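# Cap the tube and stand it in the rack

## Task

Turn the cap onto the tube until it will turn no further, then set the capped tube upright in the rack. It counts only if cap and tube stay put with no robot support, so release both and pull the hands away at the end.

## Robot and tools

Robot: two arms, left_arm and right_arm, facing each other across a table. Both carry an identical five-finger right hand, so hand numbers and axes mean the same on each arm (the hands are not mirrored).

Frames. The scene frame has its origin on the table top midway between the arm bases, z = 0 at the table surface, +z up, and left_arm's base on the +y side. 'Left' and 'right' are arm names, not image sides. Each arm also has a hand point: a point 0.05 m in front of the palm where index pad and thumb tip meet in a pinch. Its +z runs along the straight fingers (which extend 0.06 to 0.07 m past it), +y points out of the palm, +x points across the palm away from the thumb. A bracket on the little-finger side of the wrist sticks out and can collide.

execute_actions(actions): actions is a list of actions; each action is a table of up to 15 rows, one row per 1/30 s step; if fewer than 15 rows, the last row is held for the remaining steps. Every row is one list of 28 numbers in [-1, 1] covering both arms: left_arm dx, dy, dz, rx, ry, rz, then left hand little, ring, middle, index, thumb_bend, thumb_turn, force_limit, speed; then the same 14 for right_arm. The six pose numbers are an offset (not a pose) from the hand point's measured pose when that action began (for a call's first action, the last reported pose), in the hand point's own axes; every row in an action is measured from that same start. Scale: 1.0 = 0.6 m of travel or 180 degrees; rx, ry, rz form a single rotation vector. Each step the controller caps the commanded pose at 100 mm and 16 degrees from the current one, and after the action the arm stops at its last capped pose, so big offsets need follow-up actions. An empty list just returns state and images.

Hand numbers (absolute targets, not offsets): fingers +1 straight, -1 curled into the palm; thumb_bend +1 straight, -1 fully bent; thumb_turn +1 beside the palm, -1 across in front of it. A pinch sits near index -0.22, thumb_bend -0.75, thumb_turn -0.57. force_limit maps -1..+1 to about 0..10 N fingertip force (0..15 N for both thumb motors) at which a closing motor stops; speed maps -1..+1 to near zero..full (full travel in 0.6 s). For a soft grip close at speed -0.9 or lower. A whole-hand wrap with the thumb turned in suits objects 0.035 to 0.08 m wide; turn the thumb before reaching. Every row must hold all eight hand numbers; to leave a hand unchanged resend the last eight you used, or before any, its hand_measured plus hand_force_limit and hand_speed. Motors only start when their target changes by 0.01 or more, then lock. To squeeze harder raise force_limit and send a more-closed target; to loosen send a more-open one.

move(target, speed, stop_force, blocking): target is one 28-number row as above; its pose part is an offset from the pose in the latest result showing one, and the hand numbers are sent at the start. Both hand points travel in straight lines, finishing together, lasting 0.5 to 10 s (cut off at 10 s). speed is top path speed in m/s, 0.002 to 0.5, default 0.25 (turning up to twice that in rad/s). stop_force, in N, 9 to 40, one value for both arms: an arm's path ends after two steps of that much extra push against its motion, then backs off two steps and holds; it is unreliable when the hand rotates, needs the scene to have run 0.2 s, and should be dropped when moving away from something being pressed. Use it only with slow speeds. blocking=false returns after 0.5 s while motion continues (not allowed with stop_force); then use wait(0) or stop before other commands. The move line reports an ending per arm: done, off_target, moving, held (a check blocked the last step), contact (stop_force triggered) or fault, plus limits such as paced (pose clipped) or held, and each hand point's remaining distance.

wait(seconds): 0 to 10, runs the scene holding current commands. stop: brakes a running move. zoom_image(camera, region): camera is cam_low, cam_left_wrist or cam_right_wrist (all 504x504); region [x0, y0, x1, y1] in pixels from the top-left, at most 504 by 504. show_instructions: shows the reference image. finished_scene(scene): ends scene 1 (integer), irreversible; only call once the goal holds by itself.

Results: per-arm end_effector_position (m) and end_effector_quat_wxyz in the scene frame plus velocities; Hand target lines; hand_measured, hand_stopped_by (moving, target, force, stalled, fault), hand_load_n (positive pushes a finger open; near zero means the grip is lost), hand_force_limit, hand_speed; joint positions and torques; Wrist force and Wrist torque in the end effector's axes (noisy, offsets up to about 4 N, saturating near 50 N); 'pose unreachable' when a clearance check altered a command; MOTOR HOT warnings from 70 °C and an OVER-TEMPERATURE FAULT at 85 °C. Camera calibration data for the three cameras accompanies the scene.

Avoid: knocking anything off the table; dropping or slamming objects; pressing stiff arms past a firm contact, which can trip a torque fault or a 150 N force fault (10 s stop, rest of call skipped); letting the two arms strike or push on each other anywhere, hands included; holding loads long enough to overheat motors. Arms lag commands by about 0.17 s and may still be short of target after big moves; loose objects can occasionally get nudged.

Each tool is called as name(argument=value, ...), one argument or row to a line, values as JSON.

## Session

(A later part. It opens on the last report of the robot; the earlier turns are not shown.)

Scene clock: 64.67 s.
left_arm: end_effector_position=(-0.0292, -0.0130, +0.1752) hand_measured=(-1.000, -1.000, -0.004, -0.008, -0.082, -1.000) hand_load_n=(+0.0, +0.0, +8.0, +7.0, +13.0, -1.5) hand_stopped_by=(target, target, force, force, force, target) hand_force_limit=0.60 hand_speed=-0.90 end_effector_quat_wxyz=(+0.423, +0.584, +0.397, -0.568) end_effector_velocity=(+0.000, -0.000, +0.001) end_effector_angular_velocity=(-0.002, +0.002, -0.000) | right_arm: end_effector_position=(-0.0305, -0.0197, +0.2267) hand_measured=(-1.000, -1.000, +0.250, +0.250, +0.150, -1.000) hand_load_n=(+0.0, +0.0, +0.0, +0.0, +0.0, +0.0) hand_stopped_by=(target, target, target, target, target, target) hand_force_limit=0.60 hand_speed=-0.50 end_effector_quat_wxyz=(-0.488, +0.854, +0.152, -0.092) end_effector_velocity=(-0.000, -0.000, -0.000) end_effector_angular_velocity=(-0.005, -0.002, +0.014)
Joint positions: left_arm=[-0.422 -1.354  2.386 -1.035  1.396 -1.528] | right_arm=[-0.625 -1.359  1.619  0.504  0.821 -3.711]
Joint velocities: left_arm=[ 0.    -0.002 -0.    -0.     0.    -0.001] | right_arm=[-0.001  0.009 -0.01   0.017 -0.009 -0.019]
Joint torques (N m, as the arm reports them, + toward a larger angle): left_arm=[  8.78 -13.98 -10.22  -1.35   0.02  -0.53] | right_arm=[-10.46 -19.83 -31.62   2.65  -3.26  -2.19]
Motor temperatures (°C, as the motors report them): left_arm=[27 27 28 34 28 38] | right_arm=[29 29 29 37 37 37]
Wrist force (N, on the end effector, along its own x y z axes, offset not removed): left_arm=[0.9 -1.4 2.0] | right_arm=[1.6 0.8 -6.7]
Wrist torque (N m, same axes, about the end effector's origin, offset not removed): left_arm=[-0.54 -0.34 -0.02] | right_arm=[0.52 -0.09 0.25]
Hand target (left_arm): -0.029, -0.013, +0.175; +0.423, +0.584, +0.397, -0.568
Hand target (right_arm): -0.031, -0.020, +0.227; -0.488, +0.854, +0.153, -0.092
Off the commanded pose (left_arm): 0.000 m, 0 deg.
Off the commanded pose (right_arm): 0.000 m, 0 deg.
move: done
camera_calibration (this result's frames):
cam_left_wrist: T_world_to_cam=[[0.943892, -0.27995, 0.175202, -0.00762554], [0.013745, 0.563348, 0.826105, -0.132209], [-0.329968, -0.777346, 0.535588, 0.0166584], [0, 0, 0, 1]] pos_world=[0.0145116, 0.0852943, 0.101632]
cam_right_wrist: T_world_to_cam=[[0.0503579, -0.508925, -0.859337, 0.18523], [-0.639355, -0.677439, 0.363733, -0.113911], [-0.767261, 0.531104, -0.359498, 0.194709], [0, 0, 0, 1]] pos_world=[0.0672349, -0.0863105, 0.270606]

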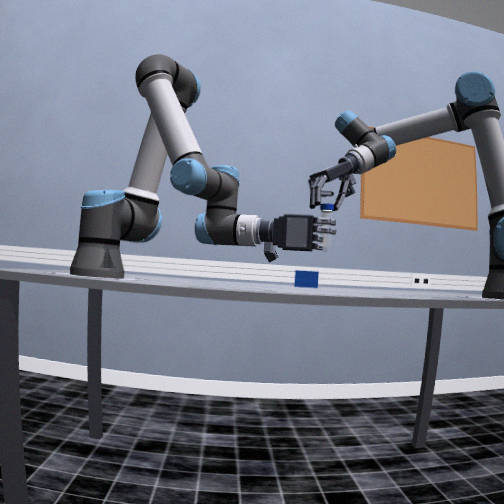

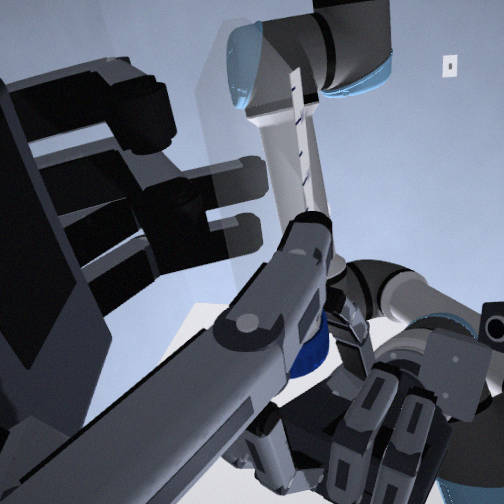

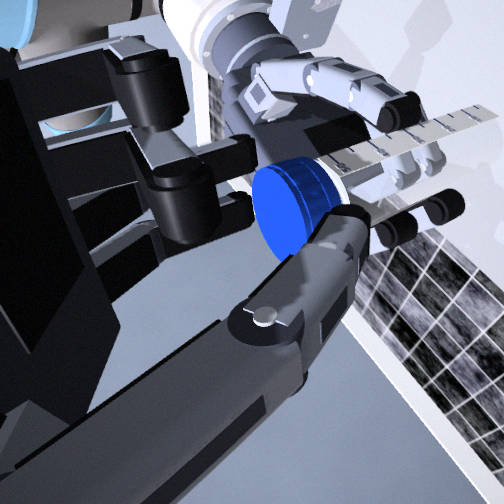

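move(
  target=[0,0,0,0,0,0,-1,-1,-0.31,-0.31,-0.16,-1,0.6,-0.9,-0.0017,-0.0006,0.001,0,0,0,-1,-1,0.055,0.04,-0.065,-1,0.6,-0.8],
)

move(
  target=[0,0,0,0,0,0,-1,-1,-0.31,-0.31,-0.16,-1,0.6,-0.9,0.0032,-0.0051,0.0088,0,0.1935,0.109,-1,-1,0.055,0.04,-0.065,-1,0.6,-0.8],
)

move(
  target=[0,0,0,0,0,0,-1,-1,-0.31,-0.31,-0.16,-1,0.6,-0.9,0.0052,-0.0056,0.0097,0,0.242,0.136,-1,-1,0.055,0.04,-0.065,-1,0.6,-0.8],
)

Scene clock: 66.30 s.
left_arm: end_effector_position=(-0.0292, -0.0130, +0.1752) hand_measured=(-1.000, -1.000, -0.004, -0.008, -0.082, -1.000) hand_load_n=(+0.0, +0.0, +8.0, +7.0, +13.0, -1.5) hand_stopped_by=(target, target, force, force, force, target) hand_force_limit=0.60 hand_speed=-0.90 end_effector_quat_wxyz=(+0.423, +0.584, +0.397, -0.568) end_effector_velocity=(+0.000, -0.000, +0.000) end_effector_angular_velocity=(-0.001, -0.000, +0.001) | right_arm: end_effector_position=(-0.0317, -0.0194, +0.2267) hand_measured=(-1.000, -1.000, +0.056, +0.042, -0.050, -1.000) hand_load_n=(+0.0, +0.0, +4.0, +5.5, +8.5, +0.5) hand_stopped_by=(target, target, target, target, stalled, target) hand_force_limit=0.60 hand_speed=-0.80 end_effector_quat_wxyz=(-0.488, +0.854, +0.152, -0.092) end_effector_velocity=(+0.000, +0.000, +0.000) end_effector_angular_velocity=(+0.001, -0.000, -0.001)
Joint positions: left_arm=[-0.422 -1.354  2.386 -1.035  1.396 -1.528] | right_arm=[-0.622 -1.359  1.619  0.502  0.824 -3.708]
Joint velocities: left_arm=[ 0.001 -0.001 -0.    -0.    -0.     0.001] | right_arm=[ 0.    -0.001  0.    -0.001  0.     0.001]
Joint torques (N m, as the arm reports them, + toward a larger angle): left_arm=[  7.8  -13.86  -9.29  -1.31  -0.07  -0.57] | right_arm=[  9.68 -35.02  -7.02  -0.88   2.01   2.26]
Motor temperatures (°C, as the motors report them): left_arm=[27 27 28 34 28 38] | right_arm=[29 29 29 37 37 37]
Wrist force (N, on the end effector, along its own x y z axes, offset not removed): left_arm=[0.8 -1.4 0.3] | right_arm=[1.1 1.5 -2.4]
Wrist torque (N m, same axes, about the end effector's origin, offset not removed): left_arm=[-0.44 -0.36 -0.01] | right_arm=[-0.05 -0.08 0.36]
Hand target (left_arm): -0.029, -0.013, +0.175; +0.423, +0.584, +0.397, -0.568
Hand target (right_arm): -0.032, -0.019, +0.227; -0.488, +0.854, +0.152, -0.092
Off the commanded pose (left_arm): 0.000 m, 0 deg.
Off the commanded pose (right_arm): 0.000 m, 0 deg.
move: done
camera_calibration (this result's frames):
cam_left_wrist: T_world_to_cam=[[0.943892, -0.27995, 0.175203, -0.00762559], [0.0137449, 0.563348, 0.826105, -0.132209], [-0.329968, -0.777346, 0.535588, 0.0166585], [0, 0, 0, 1]] pos_world=[0.0145117, 0.0852943, 0.101632]
cam_right_wrist: T_world_to_cam=[[0.0503541, -0.508925, -0.859337, 0.185456], [-0.639352, -0.67744, 0.363736, -0.114483], [-0.767263, 0.531103, -0.359494, 0.193633], [0, 0, 0, 1]] pos_world=[0.0660339, -0.0860113, 0.270621]

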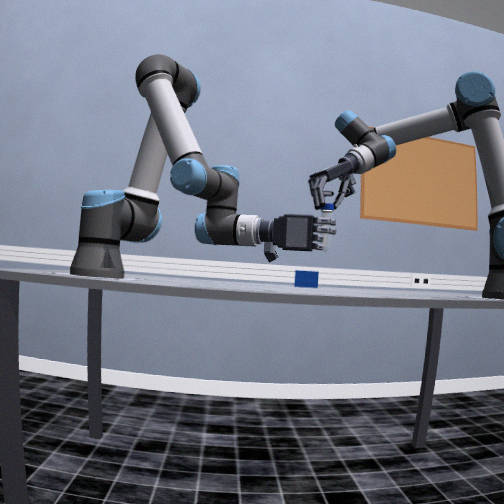

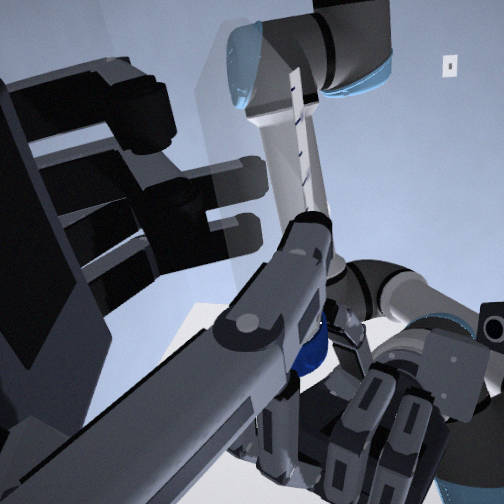

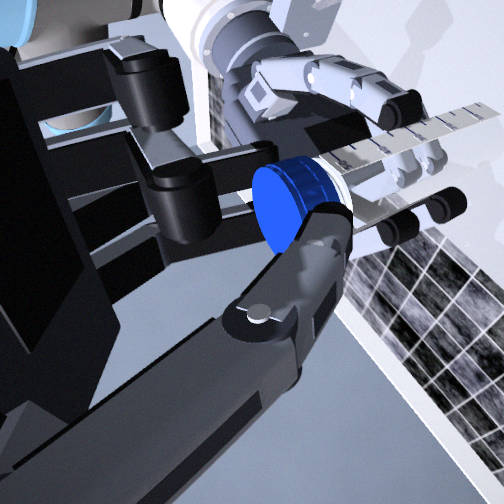

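Scene clock: 68.23 s.
left_arm: end_effector_position=(-0.0292, -0.0130, +0.1752) hand_measured=(-1.000, -1.000, -0.004, -0.008, -0.082, -1.000) hand_load_n=(+0.0, +0.0, +8.5, +7.5, +12.5, -2.5) hand_stopped_by=(target, target, force, force, force, target) hand_force_limit=0.60 hand_speed=-0.90 end_effector_quat_wxyz=(+0.423, +0.584, +0.397, -0.568) end_effector_velocity=(-0.000, +0.000, -0.000) end_effector_angular_velocity=(+0.000, +0.000, -0.000) | right_arm: end_effector_position=(-0.0322, -0.0130, +0.2269) hand_measured=(-1.000, -1.000, +0.056, +0.042, -0.050, -1.000) hand_load_n=(+0.0, +0.0, +4.0, +6.0, +8.0, +0.0) hand_stopped_by=(target, target, target, target, stalled, target) hand_force_limit=0.60 hand_speed=-0.80 end_effector_quat_wxyz=(+0.489, -0.856, +0.145, -0.086) end_effector_velocity=(+0.000, -0.000, +0.000) end_effector_angular_velocity=(-0.002, -0.002, -0.013)
Joint positions: left_arm=[-0.422 -1.354  2.386 -1.035  1.396 -1.528] | right_arm=[-0.33  -1.469  1.71   0.293  1.647 -3.103]
Joint velocities: left_arm=[-0.001  0.    -0.    -0.    -0.    -0.   ] | right_arm=[ 0.007  0.003 -0.004  0.004  0.019  0.008]
Joint torques (N m, as the arm reports them, + toward a larger angle): left_arm=[  8.   -13.82  -9.04  -1.34  -0.03  -0.68] | right_arm=[  9.99 -12.92 -29.86   2.91   2.92   2.27]
Motor temperatures (°C, as the motors report them): left_arm=[27 27 28 34 28 38] | right_arm=[29 29 29 37 37 37]
Wrist force (N, on the end effector, along its own x y z axes, offset not removed): left_arm=[4.6 -1.8 3.4] | right_arm=[2.3 -5.0 1.8]
Wrist torque (N m, same axes, about the end effector's origin, offset not removed): left_arm=[-0.51 -0.37 -0.05] | right_arm=[-0.21 -0.18 0.08]
Hand target (left_arm): -0.029, -0.013, +0.175; +0.423, +0.584, +0.397, -0.568
Hand target (right_arm): -0.032, -0.013, +0.227; -0.489, +0.856, -0.145, +0.086
Off the commanded pose (left_arm): 0.000 m, 0 deg.
Off the commanded pose (right_arm): 0.000 m, 0 deg.
move: done
camera_calibration (this result's frames):
cam_left_wrist: T_world_to_cam=[[0.943892, -0.27995, 0.175202, -0.00762557], [0.013745, 0.563348, 0.826105, -0.132209], [-0.329968, -0.777346, 0.535588, 0.0166586], [0, 0, 0, 1]] pos_world=[0.0145117, 0.0852944, 0.101632]
cam_right_wrist: T_world_to_cam=[[-0.277534, -0.427341, -0.860439, 0.179598], [-0.929295, -0.107766, 0.353266, -0.110045], [-0.243691, 0.897645, -0.367217, 0.213304], [0, 0, 0, 1]] pos_world=[-0.000439783, -0.126581, 0.271737]

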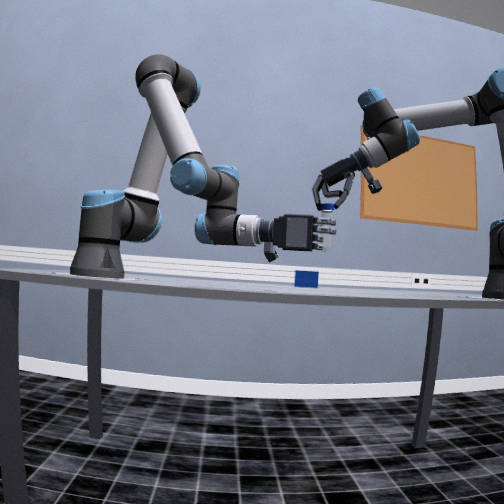

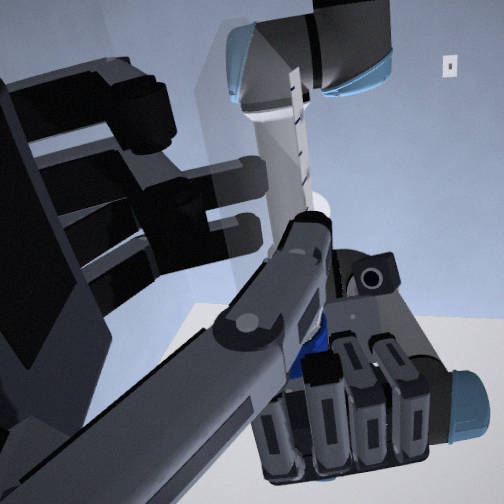

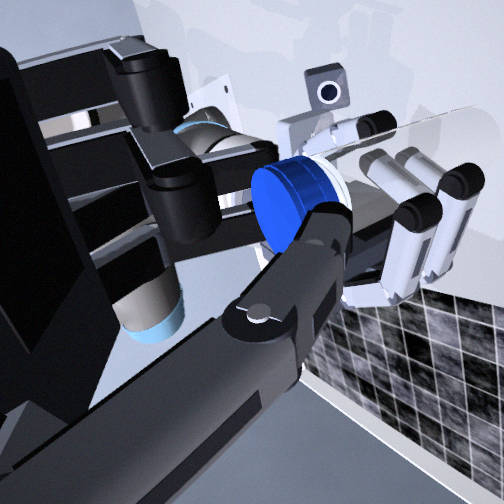

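Scene clock: 70.60 s.
left_arm: end_effector_position=(-0.0292, -0.0130, +0.1752) hand_measured=(-1.000, -1.000, -0.004, -0.008, -0.082, -1.000) hand_load_n=(+0.0, +0.0, +8.5, +8.5, +12.0, -1.0) hand_stopped_by=(target, target, force, force, force, target) hand_force_limit=0.60 hand_speed=-0.90 end_effector_quat_wxyz=(+0.423, +0.584, +0.397, -0.568) end_effector_velocity=(+0.000, -0.000, -0.001) end_effector_angular_velocity=(+0.003, -0.001, +0.000) | right_arm: end_effector_position=(-0.0271, -0.0078, +0.2266) hand_measured=(-1.000, -1.000, +0.056, +0.042, -0.050, -1.000) hand_load_n=(+0.0, +0.0, +4.5, +6.5, +7.5, +0.5) hand_stopped_by=(target, target, target, target, stalled, target) hand_force_limit=0.60 hand_speed=-0.80 end_effector_quat_wxyz=(+0.407, -0.715, +0.488, -0.291) end_effector_velocity=(-0.000, -0.000, -0.000) end_effector_angular_velocity=(-0.005, +0.003, -0.013)
Joint positions: left_arm=[-0.422 -1.354  2.386 -1.035  1.396 -1.528] | right_arm=[-0.019 -1.061  1.279  0.888  2.55  -2.136]
Joint velocities: left_arm=[ 0.     0.003  0.     0.    -0.    -0.001] | right_arm=[ 0.002  0.011 -0.012  0.028  0.003  0.026]
Joint torques (N m, as the arm reports them, + toward a larger angle): left_arm=[  7.42 -14.33  -9.23  -1.36  -0.21  -0.57] | right_arm=[ 11.02 -28.06 -28.26   4.     2.85   2.04]
Motor temperatures (°C, as the motors report them): left_arm=[27 27 28 34 28 38] | right_arm=[29 29 29 37 37 37]
Wrist force (N, on the end effector, along its own x y z axes, offset not removed): left_arm=[5.3 -3.1 5.6] | right_arm=[0.5 -11.2 -2.4]
Wrist torque (N m, same axes, about the end effector's origin, offset not removed): left_arm=[-0.51 -0.33 -0.06] | right_arm=[-0.54 -0.02 -0.22]
Hand target (left_arm): -0.029, -0.013, +0.175; +0.423, +0.584, +0.397, -0.568
Hand target (right_arm): -0.027, -0.008, +0.227; -0.407, +0.714, -0.489, +0.292
Off the commanded pose (left_arm): 0.000 m, 0 deg.
Off the commanded pose (right_arm): 0.000 m, 0 deg.
move: done
camera_calibration (this result's frames):
cam_left_wrist: T_world_to_cam=[[0.943892, -0.27995, 0.175202, -0.00762553], [0.0137451, 0.563348, 0.826105, -0.132209], [-0.329968, -0.777346, 0.535588, 0.0166585], [0, 0, 0, 1]] pos_world=[0.0145117, 0.0852944, 0.101632]
cam_right_wrist: T_world_to_cam=[[-0.492956, -0.0706002, -0.867185, 0.181481], [-0.686282, 0.6442, 0.337674, -0.0887448], [0.534801, 0.761592, -0.366014, 0.229559], [0, 0, 0, 1]] pos_world=[-0.0942099, -0.104848, 0.271367]

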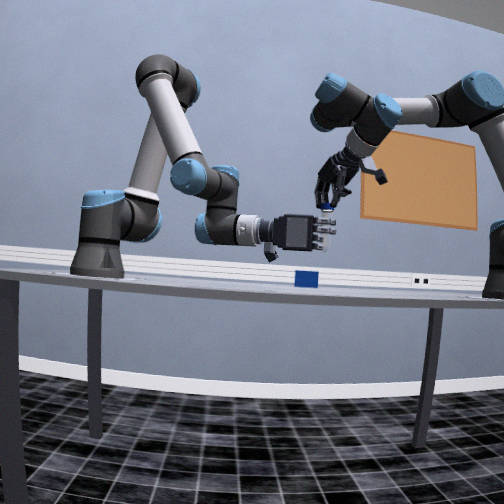

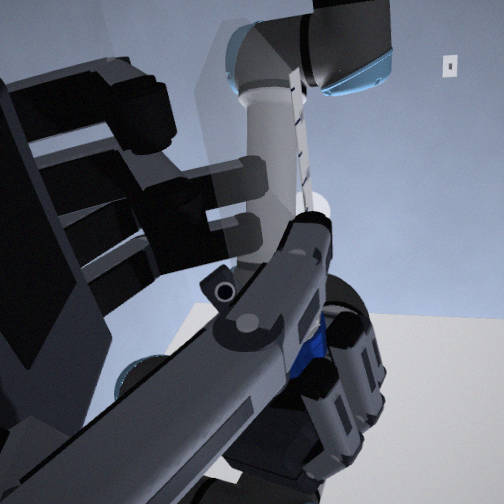

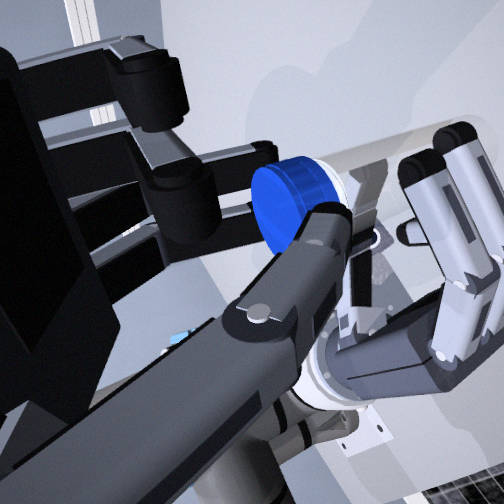

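execute_actions(
  actions=[
    [[0,0,0,0,0,0,-1,-1,-0.31,-0.31,-0.16,-1,0.6,-0.9,0,0,0,0,0,0,-1,-1,0.25,0.24,0.15,-1,0.6,-0.5]],
  ],
)

move(
  target=[0,0,0,0,0,0,-1,-1,-0.31,-0.31,-0.16,-1,0.6,-0.9,0.0153,0.0083,-0.012,0,-0.4355,-0.245,-1,-1,0.25,0.24,0.15,-1,0.6,-0.5],
  speed=0.4,
)

move(
  target=[0,0,0,0,0,0,-1,-1,-0.31,-0.31,-0.16,-1,0.6,-0.9,0,0,0,0,0,0,-1,-1,0.055,0.04,-0.052,-1,0.6,-0.8],
)

move(
  target=[0,0,0,0,0,0,-1,-1,-0.31,-0.31,-0.16,-1,0.6,-0.9,0.0035,-0.0053,0.0092,0,0.1935,0.109,-1,-1,0.055,0.04,-0.052,-1,0.6,-0.8],
  speed=0.3,
)

move(
  target=[0,0,0,0,0,0,-1,-1,-0.31,-0.31,-0.16,-1,0.6,-0.9,0.0056,-0.0061,0.0105,0,0.242,0.136,-1,-1,0.055,0.04,-0.052,-1,0.6,-0.8],
  speed=0.3,
)

Scene clock: 71.67 s.
left_arm: end_effector_position=(-0.0292, -0.0130, +0.1752) hand_measured=(-1.000, -1.000, -0.004, -0.008, -0.082, -1.000) hand_load_n=(+0.0, +0.0, +8.0, +7.0, +12.5, -2.0) hand_stopped_by=(target, target, force, force, force, target) hand_force_limit=0.60 hand_speed=-0.90 end_effector_quat_wxyz=(+0.423, +0.584, +0.397, -0.568) end_effector_velocity=(-0.000, +0.000, +0.001) end_effector_angular_velocity=(-0.001, +0.001, -0.001) | right_arm: end_effector_position=(-0.0272, -0.0078, +0.2266) hand_measured=(-1.000, -1.000, +0.250, +0.240, +0.148, -1.000) hand_load_n=(+0.0, +0.0, +0.0, +0.0, +0.0, +0.0) hand_stopped_by=(target, target, target, target, moving, target) hand_force_limit=0.60 hand_speed=-0.50 end_effector_quat_wxyz=(+0.407, -0.715, +0.488, -0.291) end_effector_velocity=(+0.000, +0.000, -0.000) end_effector_angular_velocity=(+0.001, -0.000, -0.001)
Joint positions: left_arm=[-0.422 -1.354  2.386 -1.035  1.396 -1.528] | right_arm=[-0.019 -1.061  1.279  0.888  2.55  -2.136]
Joint velocities: left_arm=[-0.001 -0.001 -0.    -0.     0.     0.   ] | right_arm=[-0.001  0.     0.    -0.001  0.    -0.   ]
Joint torques (N m, as the arm reports them, + toward a larger angle): left_arm=[  8.73 -13.91  -9.75  -1.27  -0.09  -0.6 ] | right_arm=[-10.26 -46.17  -6.12  -0.09  -1.35  -2.39]
Motor temperatures (°C, as the motors report them): left_arm=[27 27 28 34 28 38] | right_arm=[29 29 29 37 37 37]
Wrist force (N, on the end effector, along its own x y z axes, offset not removed): left_arm=[1.4 -1.6 1.1] | right_arm=[2.8 -2.8 0.1]
Wrist torque (N m, same axes, about the end effector's origin, offset not removed): left_arm=[-0.56 -0.40 -0.06] | right_arm=[-0.54 -0.29 0.16]
Hand target (left_arm): -0.029, -0.013, +0.175; +0.423, +0.584, +0.397, -0.568
Hand target (right_arm): -0.027, -0.008, +0.227; -0.407, +0.715, -0.488, +0.291
Off the commanded pose (left_arm): 0.000 m, 0 deg.
Off the commanded pose (right_arm): 0.000 m, 0 deg.
camera_calibration (this result's frames):
cam_left_wrist: T_world_to_cam=[[0.943892, -0.27995, 0.175203, -0.00762558], [0.0137448, 0.563348, 0.826105, -0.132209], [-0.329968, -0.777346, 0.535588, 0.0166586], [0, 0, 0, 1]] pos_world=[0.0145117, 0.0852944, 0.101632]
cam_right_wrist: T_world_to_cam=[[-0.492956, -0.0706577, -0.86718, 0.181442], [-0.686297, 0.6442, 0.337643, -0.0887541], [0.53478, 0.761587, -0.366055, 0.22957], [0, 0, 0, 1]] pos_world=[-0.0942382, -0.104842, 0.271346]

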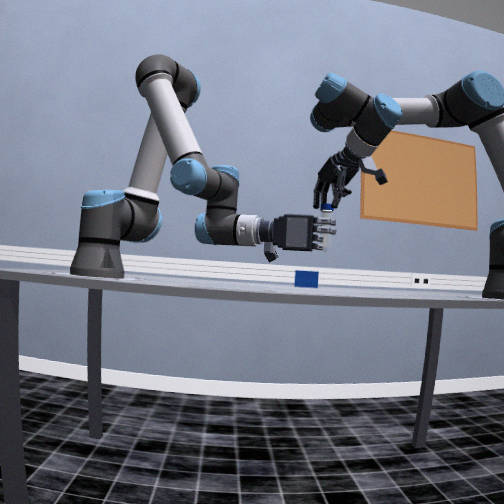

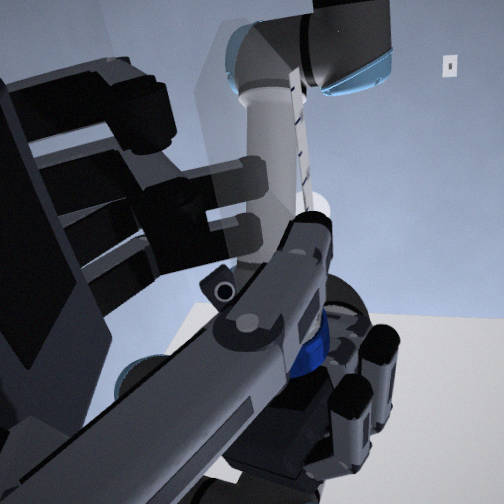

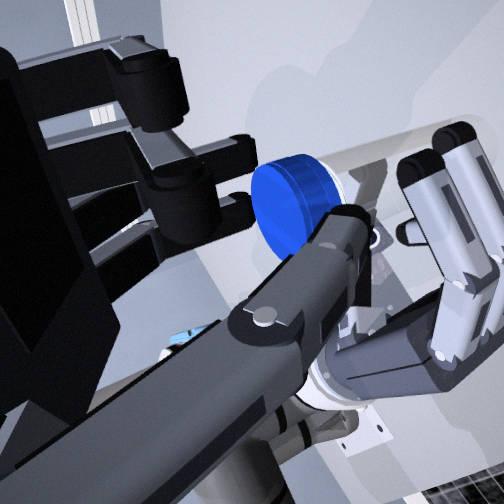

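Scene clock: 74.30 s.
left_arm: end_effector_position=(-0.0292, -0.0130, +0.1752) hand_measured=(-1.000, -1.000, -0.004, -0.008, -0.082, -1.000) hand_load_n=(+0.0, +0.0, +8.0, +7.0, +12.5, -2.0) hand_stopped_by=(target, target, force, force, force, target) hand_force_limit=0.60 hand_speed=-0.90 end_effector_quat_wxyz=(+0.423, +0.584, +0.397, -0.568) end_effector_velocity=(+0.000, -0.000, +0.000) end_effector_angular_velocity=(-0.000, +0.002, +0.000) | right_arm: end_effector_position=(-0.0318, -0.0194, +0.2262) hand_measured=(-1.000, -1.000, +0.250, +0.240, +0.150, -1.000) hand_load_n=(+0.0, +0.0, +0.0, +0.0, +0.0, +0.0) hand_stopped_by=(target, target, target, target, target, target) hand_force_limit=0.60 hand_speed=-0.50 end_effector_quat_wxyz=(-0.489, +0.854, +0.153, -0.092) end_effector_velocity=(-0.000, +0.000, -0.000) end_effector_angular_velocity=(-0.005, -0.001, +0.012)
Joint positions: left_arm=[-0.422 -1.354  2.386 -1.035  1.396 -1.528] | right_arm=[-0.623 -1.359  1.62   0.5    0.822 -3.709]
Joint velocities: left_arm=[ 0.    -0.001 -0.     0.    -0.    -0.002] | right_arm=[-0.001  0.008 -0.009  0.015 -0.007 -0.015]
Joint torques (N m, as the arm reports them, + toward a larger angle): left_arm=[  7.99 -14.51  -9.84  -1.36   0.1   -0.59] | right_arm=[-10.33 -20.07 -31.37   2.78  -3.24  -2.29]
Motor temperatures (°C, as the motors report them): left_arm=[27 27 28 34 28 38] | right_arm=[29 29 29 37 37 37]
Wrist force (N, on the end effector, along its own x y z axes, offset not removed): left_arm=[1.2 -0.4 1.3] | right_arm=[1.7 -4.5 -0.3]
Wrist torque (N m, same axes, about the end effector's origin, offset not removed): left_arm=[-0.32 -0.38 0.04] | right_arm=[-0.38 -0.08 -0.05]
Hand target (left_arm): -0.029, -0.013, +0.175; +0.423, +0.584, +0.397, -0.568
Hand target (right_arm): -0.032, -0.019, +0.226; -0.488, +0.854, +0.154, -0.092
Off the commanded pose (left_arm): 0.000 m, 0 deg.
Off the commanded pose (right_arm): 0.000 m, 0 deg.
move: done
camera_calibration (this result's frames):
cam_left_wrist: T_world_to_cam=[[0.943892, -0.27995, 0.175203, -0.00762556], [0.0137449, 0.563348, 0.826105, -0.132209], [-0.329968, -0.777346, 0.535588, 0.0166585], [0, 0, 0, 1]] pos_world=[0.0145117, 0.0852943, 0.101632]
cam_right_wrist: T_world_to_cam=[[0.0511306, -0.507909, -0.859892, 0.185168], [-0.638389, -0.678762, 0.362962, -0.114143], [-0.768014, 0.530387, -0.358949, 0.193225], [0, 0, 0, 1]] pos_world=[0.0660645, -0.0859115, 0.270012]

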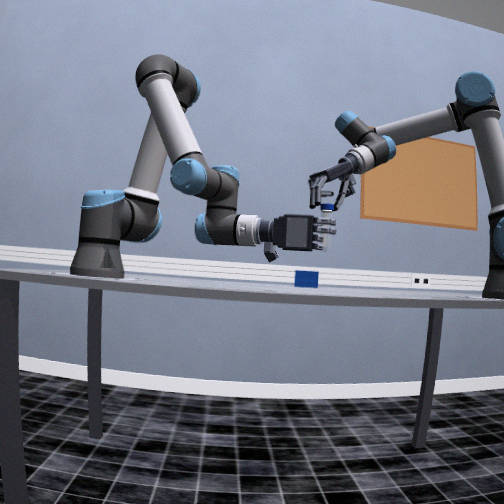

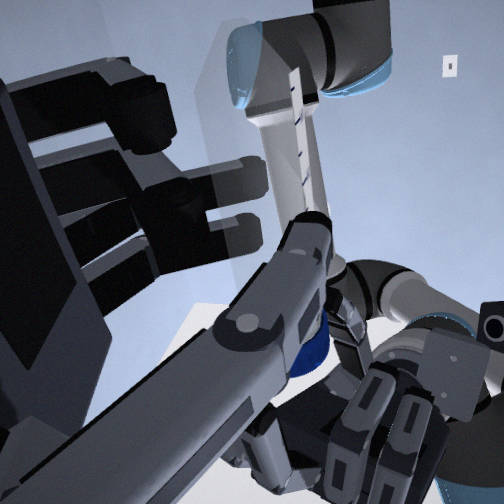

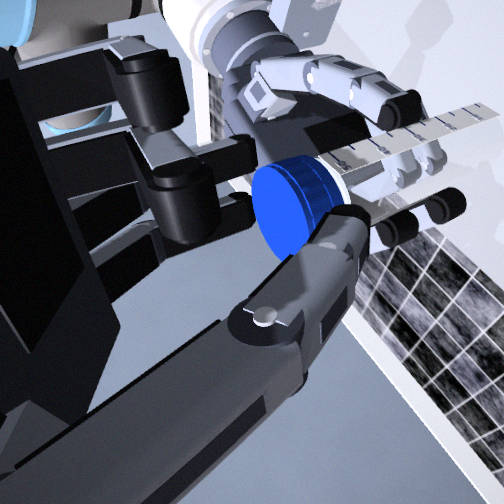

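Scene clock: 75.50 s.
left_arm: end_effector_position=(-0.0292, -0.0130, +0.1752) hand_measured=(-1.000, -1.000, -0.004, -0.008, -0.082, -1.000) hand_load_n=(+0.0, +0.0, +8.0, +7.0, +12.5, -2.0) hand_stopped_by=(target, target, force, force, force, target) hand_force_limit=0.60 hand_speed=-0.90 end_effector_quat_wxyz=(+0.423, +0.584, +0.397, -0.568) end_effector_velocity=(+0.000, +0.000, +0.000) end_effector_angular_velocity=(-0.001, -0.000, +0.000) | right_arm: end_effector_position=(-0.0318, -0.0194, +0.2262) hand_measured=(-1.000, -1.000, +0.058, +0.040, -0.040, -1.000) hand_load_n=(+0.0, +0.0, +4.5, +4.0, +7.5, +0.5) hand_stopped_by=(target, target, target, target, stalled, target) hand_force_limit=0.60 hand_speed=-0.80 end_effector_quat_wxyz=(-0.489, +0.854, +0.153, -0.092) end_effector_velocity=(-0.000, -0.000, -0.000) end_effector_angular_velocity=(-0.000, +0.001, +0.001)
Joint positions: left_arm=[-0.422 -1.354  2.386 -1.035  1.396 -1.528] | right_arm=[-0.623 -1.359  1.62   0.5    0.822 -3.709]
Joint velocities: left_arm=[ 0.    -0.001  0.    -0.    -0.     0.001] | right_arm=[-0.     0.001 -0.     0.    -0.001  0.   ]
Joint torques (N m, as the arm reports them, + toward a larger angle): left_arm=[  9.33 -13.    -9.47  -1.2   -0.13  -0.54] | right_arm=[  9.99 -35.36  -7.2   -1.02   2.17   2.31]
Motor temperatures (°C, as the motors report them): left_arm=[27 27 28 34 28 38] | right_arm=[29 29 29 37 37 37]
Wrist force (N, on the end effector, along its own x y z axes, offset not removed): left_arm=[0.7 -1.4 1.6] | right_arm=[0.0 -2.2 -0.2]
Wrist torque (N m, same axes, about the end effector's origin, offset not removed): left_arm=[-0.52 -0.30 -0.04] | right_arm=[-0.13 0.07 -0.07]
Hand target (left_arm): -0.029, -0.013, +0.175; +0.423, +0.584, +0.397, -0.568
Hand target (right_arm): -0.032, -0.019, +0.226; -0.489, +0.854, +0.153, -0.092
Off the commanded pose (left_arm): 0.000 m, 0 deg.
Off the commanded pose (right_arm): 0.000 m, 0 deg.
move: done
camera_calibration (this result's frames):
cam_left_wrist: T_world_to_cam=[[0.943892, -0.27995, 0.175203, -0.00762557], [0.0137449, 0.563348, 0.826105, -0.132209], [-0.329968, -0.777346, 0.535588, 0.0166584], [0, 0, 0, 1]] pos_world=[0.0145117, 0.0852943, 0.101633]
cam_right_wrist: T_world_to_cam=[[0.051126, -0.50791, -0.859892, 0.185167], [-0.638396, -0.678756, 0.362962, -0.114139], [-0.768009, 0.530394, -0.35895, 0.19323], [0, 0, 0, 1]] pos_world=[0.0660692, -0.0859124, 0.270012]

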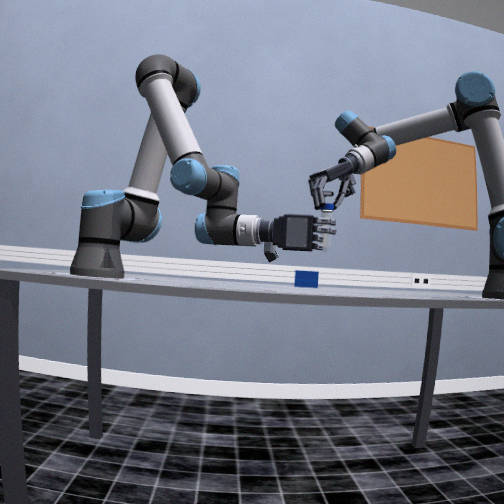

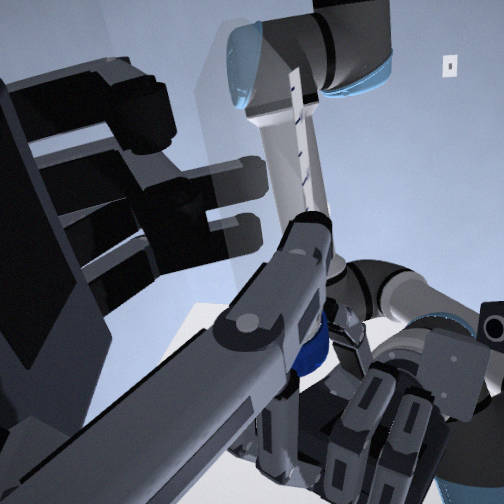

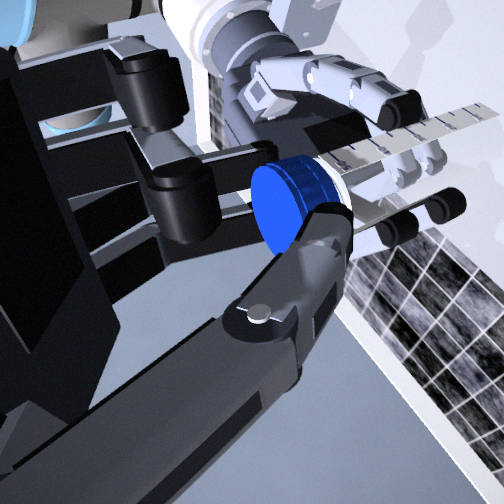

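Scene clock: 77.27 s.
left_arm: end_effector_position=(-0.0292, -0.0130, +0.1752) hand_measured=(-1.000, -1.000, -0.004, -0.008, -0.082, -1.000) hand_load_n=(+0.0, +0.0, +8.0, +7.0, +12.5, -2.0) hand_stopped_by=(target, target, force, force, force, target) hand_force_limit=0.60 hand_speed=-0.90 end_effector_quat_wxyz=(+0.423, +0.584, +0.397, -0.568) end_effector_velocity=(+0.000, +0.000, +0.001) end_effector_angular_velocity=(-0.002, -0.001, +0.000) | right_arm: end_effector_position=(-0.0322, -0.0127, +0.2263) hand_measured=(-1.000, -1.000, +0.058, +0.040, -0.040, -1.000) hand_load_n=(+0.0, +0.0, +4.5, +4.0, +7.5, +0.5) hand_stopped_by=(target, target, target, target, stalled, target) hand_force_limit=0.60 hand_speed=-0.80 end_effector_quat_wxyz=(+0.489, -0.856, +0.144, -0.086) end_effector_velocity=(-0.000, +0.000, +0.000) end_effector_angular_velocity=(-0.001, -0.002, -0.010)
Joint positions: left_arm=[-0.422 -1.354  2.386 -1.035  1.396 -1.528] | right_arm=[-0.331 -1.469  1.712  0.29   1.645 -3.104]
Joint velocities: left_arm=[ 0.    -0.002  0.    -0.     0.     0.002] | right_arm=[ 0.007  0.003 -0.004  0.002  0.016  0.007]
Joint torques (N m, as the arm reports them, + toward a larger angle): left_arm=[  7.69 -13.49  -9.07  -1.37  -0.01  -0.6 ] | right_arm=[  9.51 -15.43 -32.94   1.92   2.82   2.4 ]
Motor temperatures (°C, as the motors report them): left_arm=[27 27 28 34 28 38] | right_arm=[29 29 29 37 37 37]
Wrist force (N, on the end effector, along its own x y z axes, offset not removed): left_arm=[1.3 -1.4 1.9] | right_arm=[0.3 -1.2 -3.5]
Wrist torque (N m, same axes, about the end effector's origin, offset not removed): left_arm=[-0.56 -0.40 0.03] | right_arm=[0.34 0.00 -0.11]
Hand target (left_arm): -0.029, -0.013, +0.175; +0.423, +0.584, +0.397, -0.568
Hand target (right_arm): -0.032, -0.013, +0.226; -0.489, +0.856, -0.145, +0.086
Off the commanded pose (left_arm): 0.000 m, 0 deg.
Off the commanded pose (right_arm): 0.000 m, 0 deg.
move: done
camera_calibration (this result's frames):
cam_left_wrist: T_world_to_cam=[[0.943892, -0.27995, 0.175202, -0.00762552], [0.0137451, 0.563348, 0.826105, -0.132209], [-0.329968, -0.777346, 0.535588, 0.0166585], [0, 0, 0, 1]] pos_world=[0.0145117, 0.0852943, 0.101632]
cam_right_wrist: T_world_to_cam=[[-0.276957, -0.426776, -0.860905, 0.179379], [-0.929174, -0.109315, 0.35311, -0.109788], [-0.244809, 0.897726, -0.366273, 0.212565], [0, 0, 0, 1]] pos_world=[-0.000293522, -0.126272, 0.271053]

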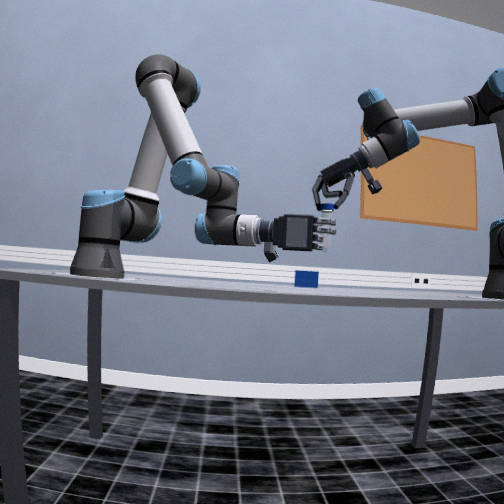

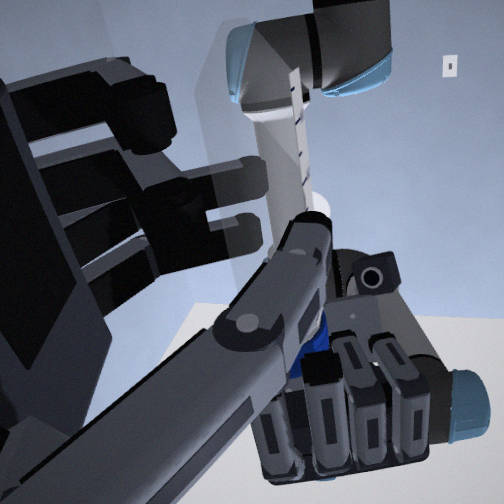

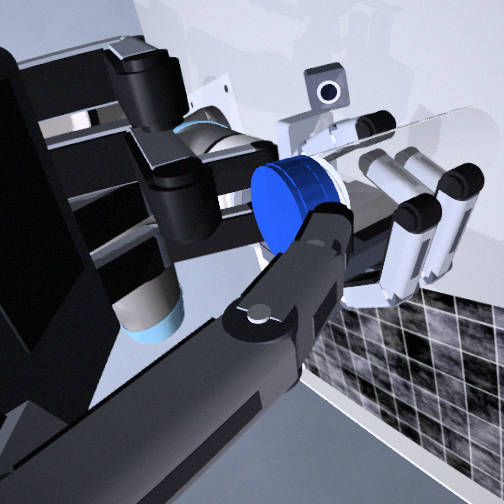

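Scene clock: 79.40 s.
left_arm: end_effector_position=(-0.0292, -0.0130, +0.1752) hand_measured=(-1.000, -1.000, -0.004, -0.008, -0.082, -1.000) hand_load_n=(+0.0, +0.0, +8.0, +7.0, +12.5, -2.0) hand_stopped_by=(target, target, force, force, force, target) hand_force_limit=0.60 hand_speed=-0.90 end_effector_quat_wxyz=(+0.423, +0.584, +0.397, -0.568) end_effector_velocity=(+0.000, -0.000, -0.001) end_effector_angular_velocity=(+0.002, -0.000, +0.000) | right_arm: end_effector_position=(-0.0267, -0.0070, +0.2261) hand_measured=(-1.000, -1.000, +0.058, +0.040, -0.040, -1.000) hand_load_n=(+0.0, +0.0, +4.5, +4.0, +7.5, +0.5) hand_stopped_by=(target, target, target, target, stalled, target) hand_force_limit=0.60 hand_speed=-0.80 end_effector_quat_wxyz=(+0.408, -0.715, +0.488, -0.291) end_effector_velocity=(-0.000, -0.000, +0.000) end_effector_angular_velocity=(-0.005, +0.003, -0.011)
Joint positions: left_arm=[-0.422 -1.354  2.386 -1.035  1.396 -1.528] | right_arm=[-0.02  -1.061  1.279  0.883  2.55  -2.14 ]
Joint velocities: left_arm=[ 0.     0.003 -0.001  0.     0.    -0.001] | right_arm=[ 0.001  0.009 -0.012  0.027  0.002  0.023]
Joint torques (N m, as the arm reports them, + toward a larger angle): left_arm=[  8.71 -13.14  -8.5   -1.41  -0.25  -0.56] | right_arm=[ 10.43 -30.31 -30.64   3.88   3.91   2.36]
Motor temperatures (°C, as the motors report them): left_arm=[27 27 28 34 28 38] | right_arm=[29 29 29 37 37 37]
Wrist force (N, on the end effector, along its own x y z axes, offset not removed): left_arm=[0.7 -1.2 1.6] | right_arm=[-0.2 -1.7 -3.5]
Wrist torque (N m, same axes, about the end effector's origin, offset not removed): left_arm=[-0.46 -0.32 -0.04] | right_arm=[0.11 0.20 0.03]
Hand target (left_arm): -0.029, -0.013, +0.175; +0.423, +0.584, +0.397, -0.568
Hand target (right_arm): -0.027, -0.007, +0.226; -0.408, +0.715, -0.488, +0.291
Off the commanded pose (left_arm): 0.000 m, 0 deg.
Off the commanded pose (right_arm): 0.000 m, 0 deg.
move: done
camera_calibration (this result's frames):
cam_left_wrist: T_world_to_cam=[[0.943892, -0.27995, 0.175203, -0.00762558], [0.0137449, 0.563348, 0.826105, -0.132209], [-0.329968, -0.777346, 0.535588, 0.0166586], [0, 0, 0, 1]] pos_world=[0.0145117, 0.0852944, 0.101632]
cam_right_wrist: T_world_to_cam=[[-0.492812, -0.0702894, -0.867292, 0.18128], [-0.68709, 0.643006, 0.338306, -0.0889475], [0.533894, 0.762629, -0.365176, 0.228339], [0, 0, 0, 1]] pos_world=[-0.0936865, -0.104202, 0.270698]

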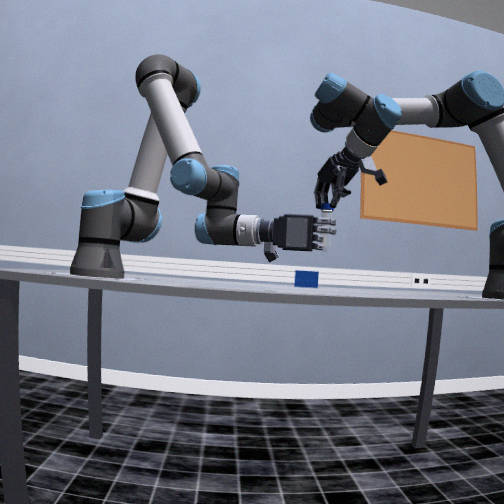

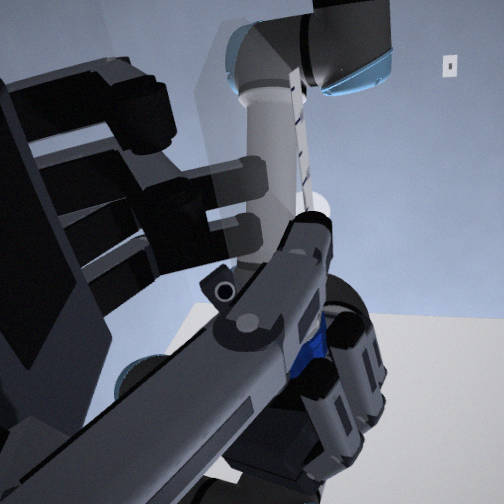

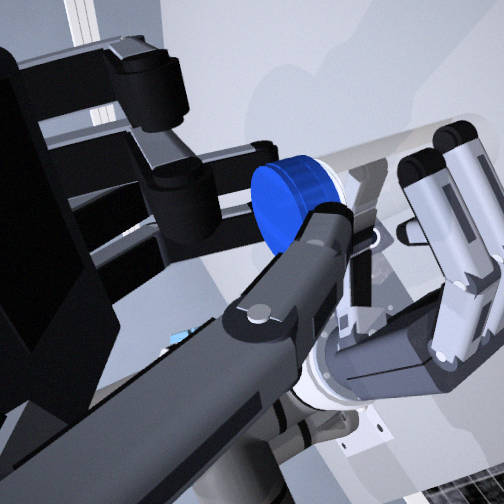

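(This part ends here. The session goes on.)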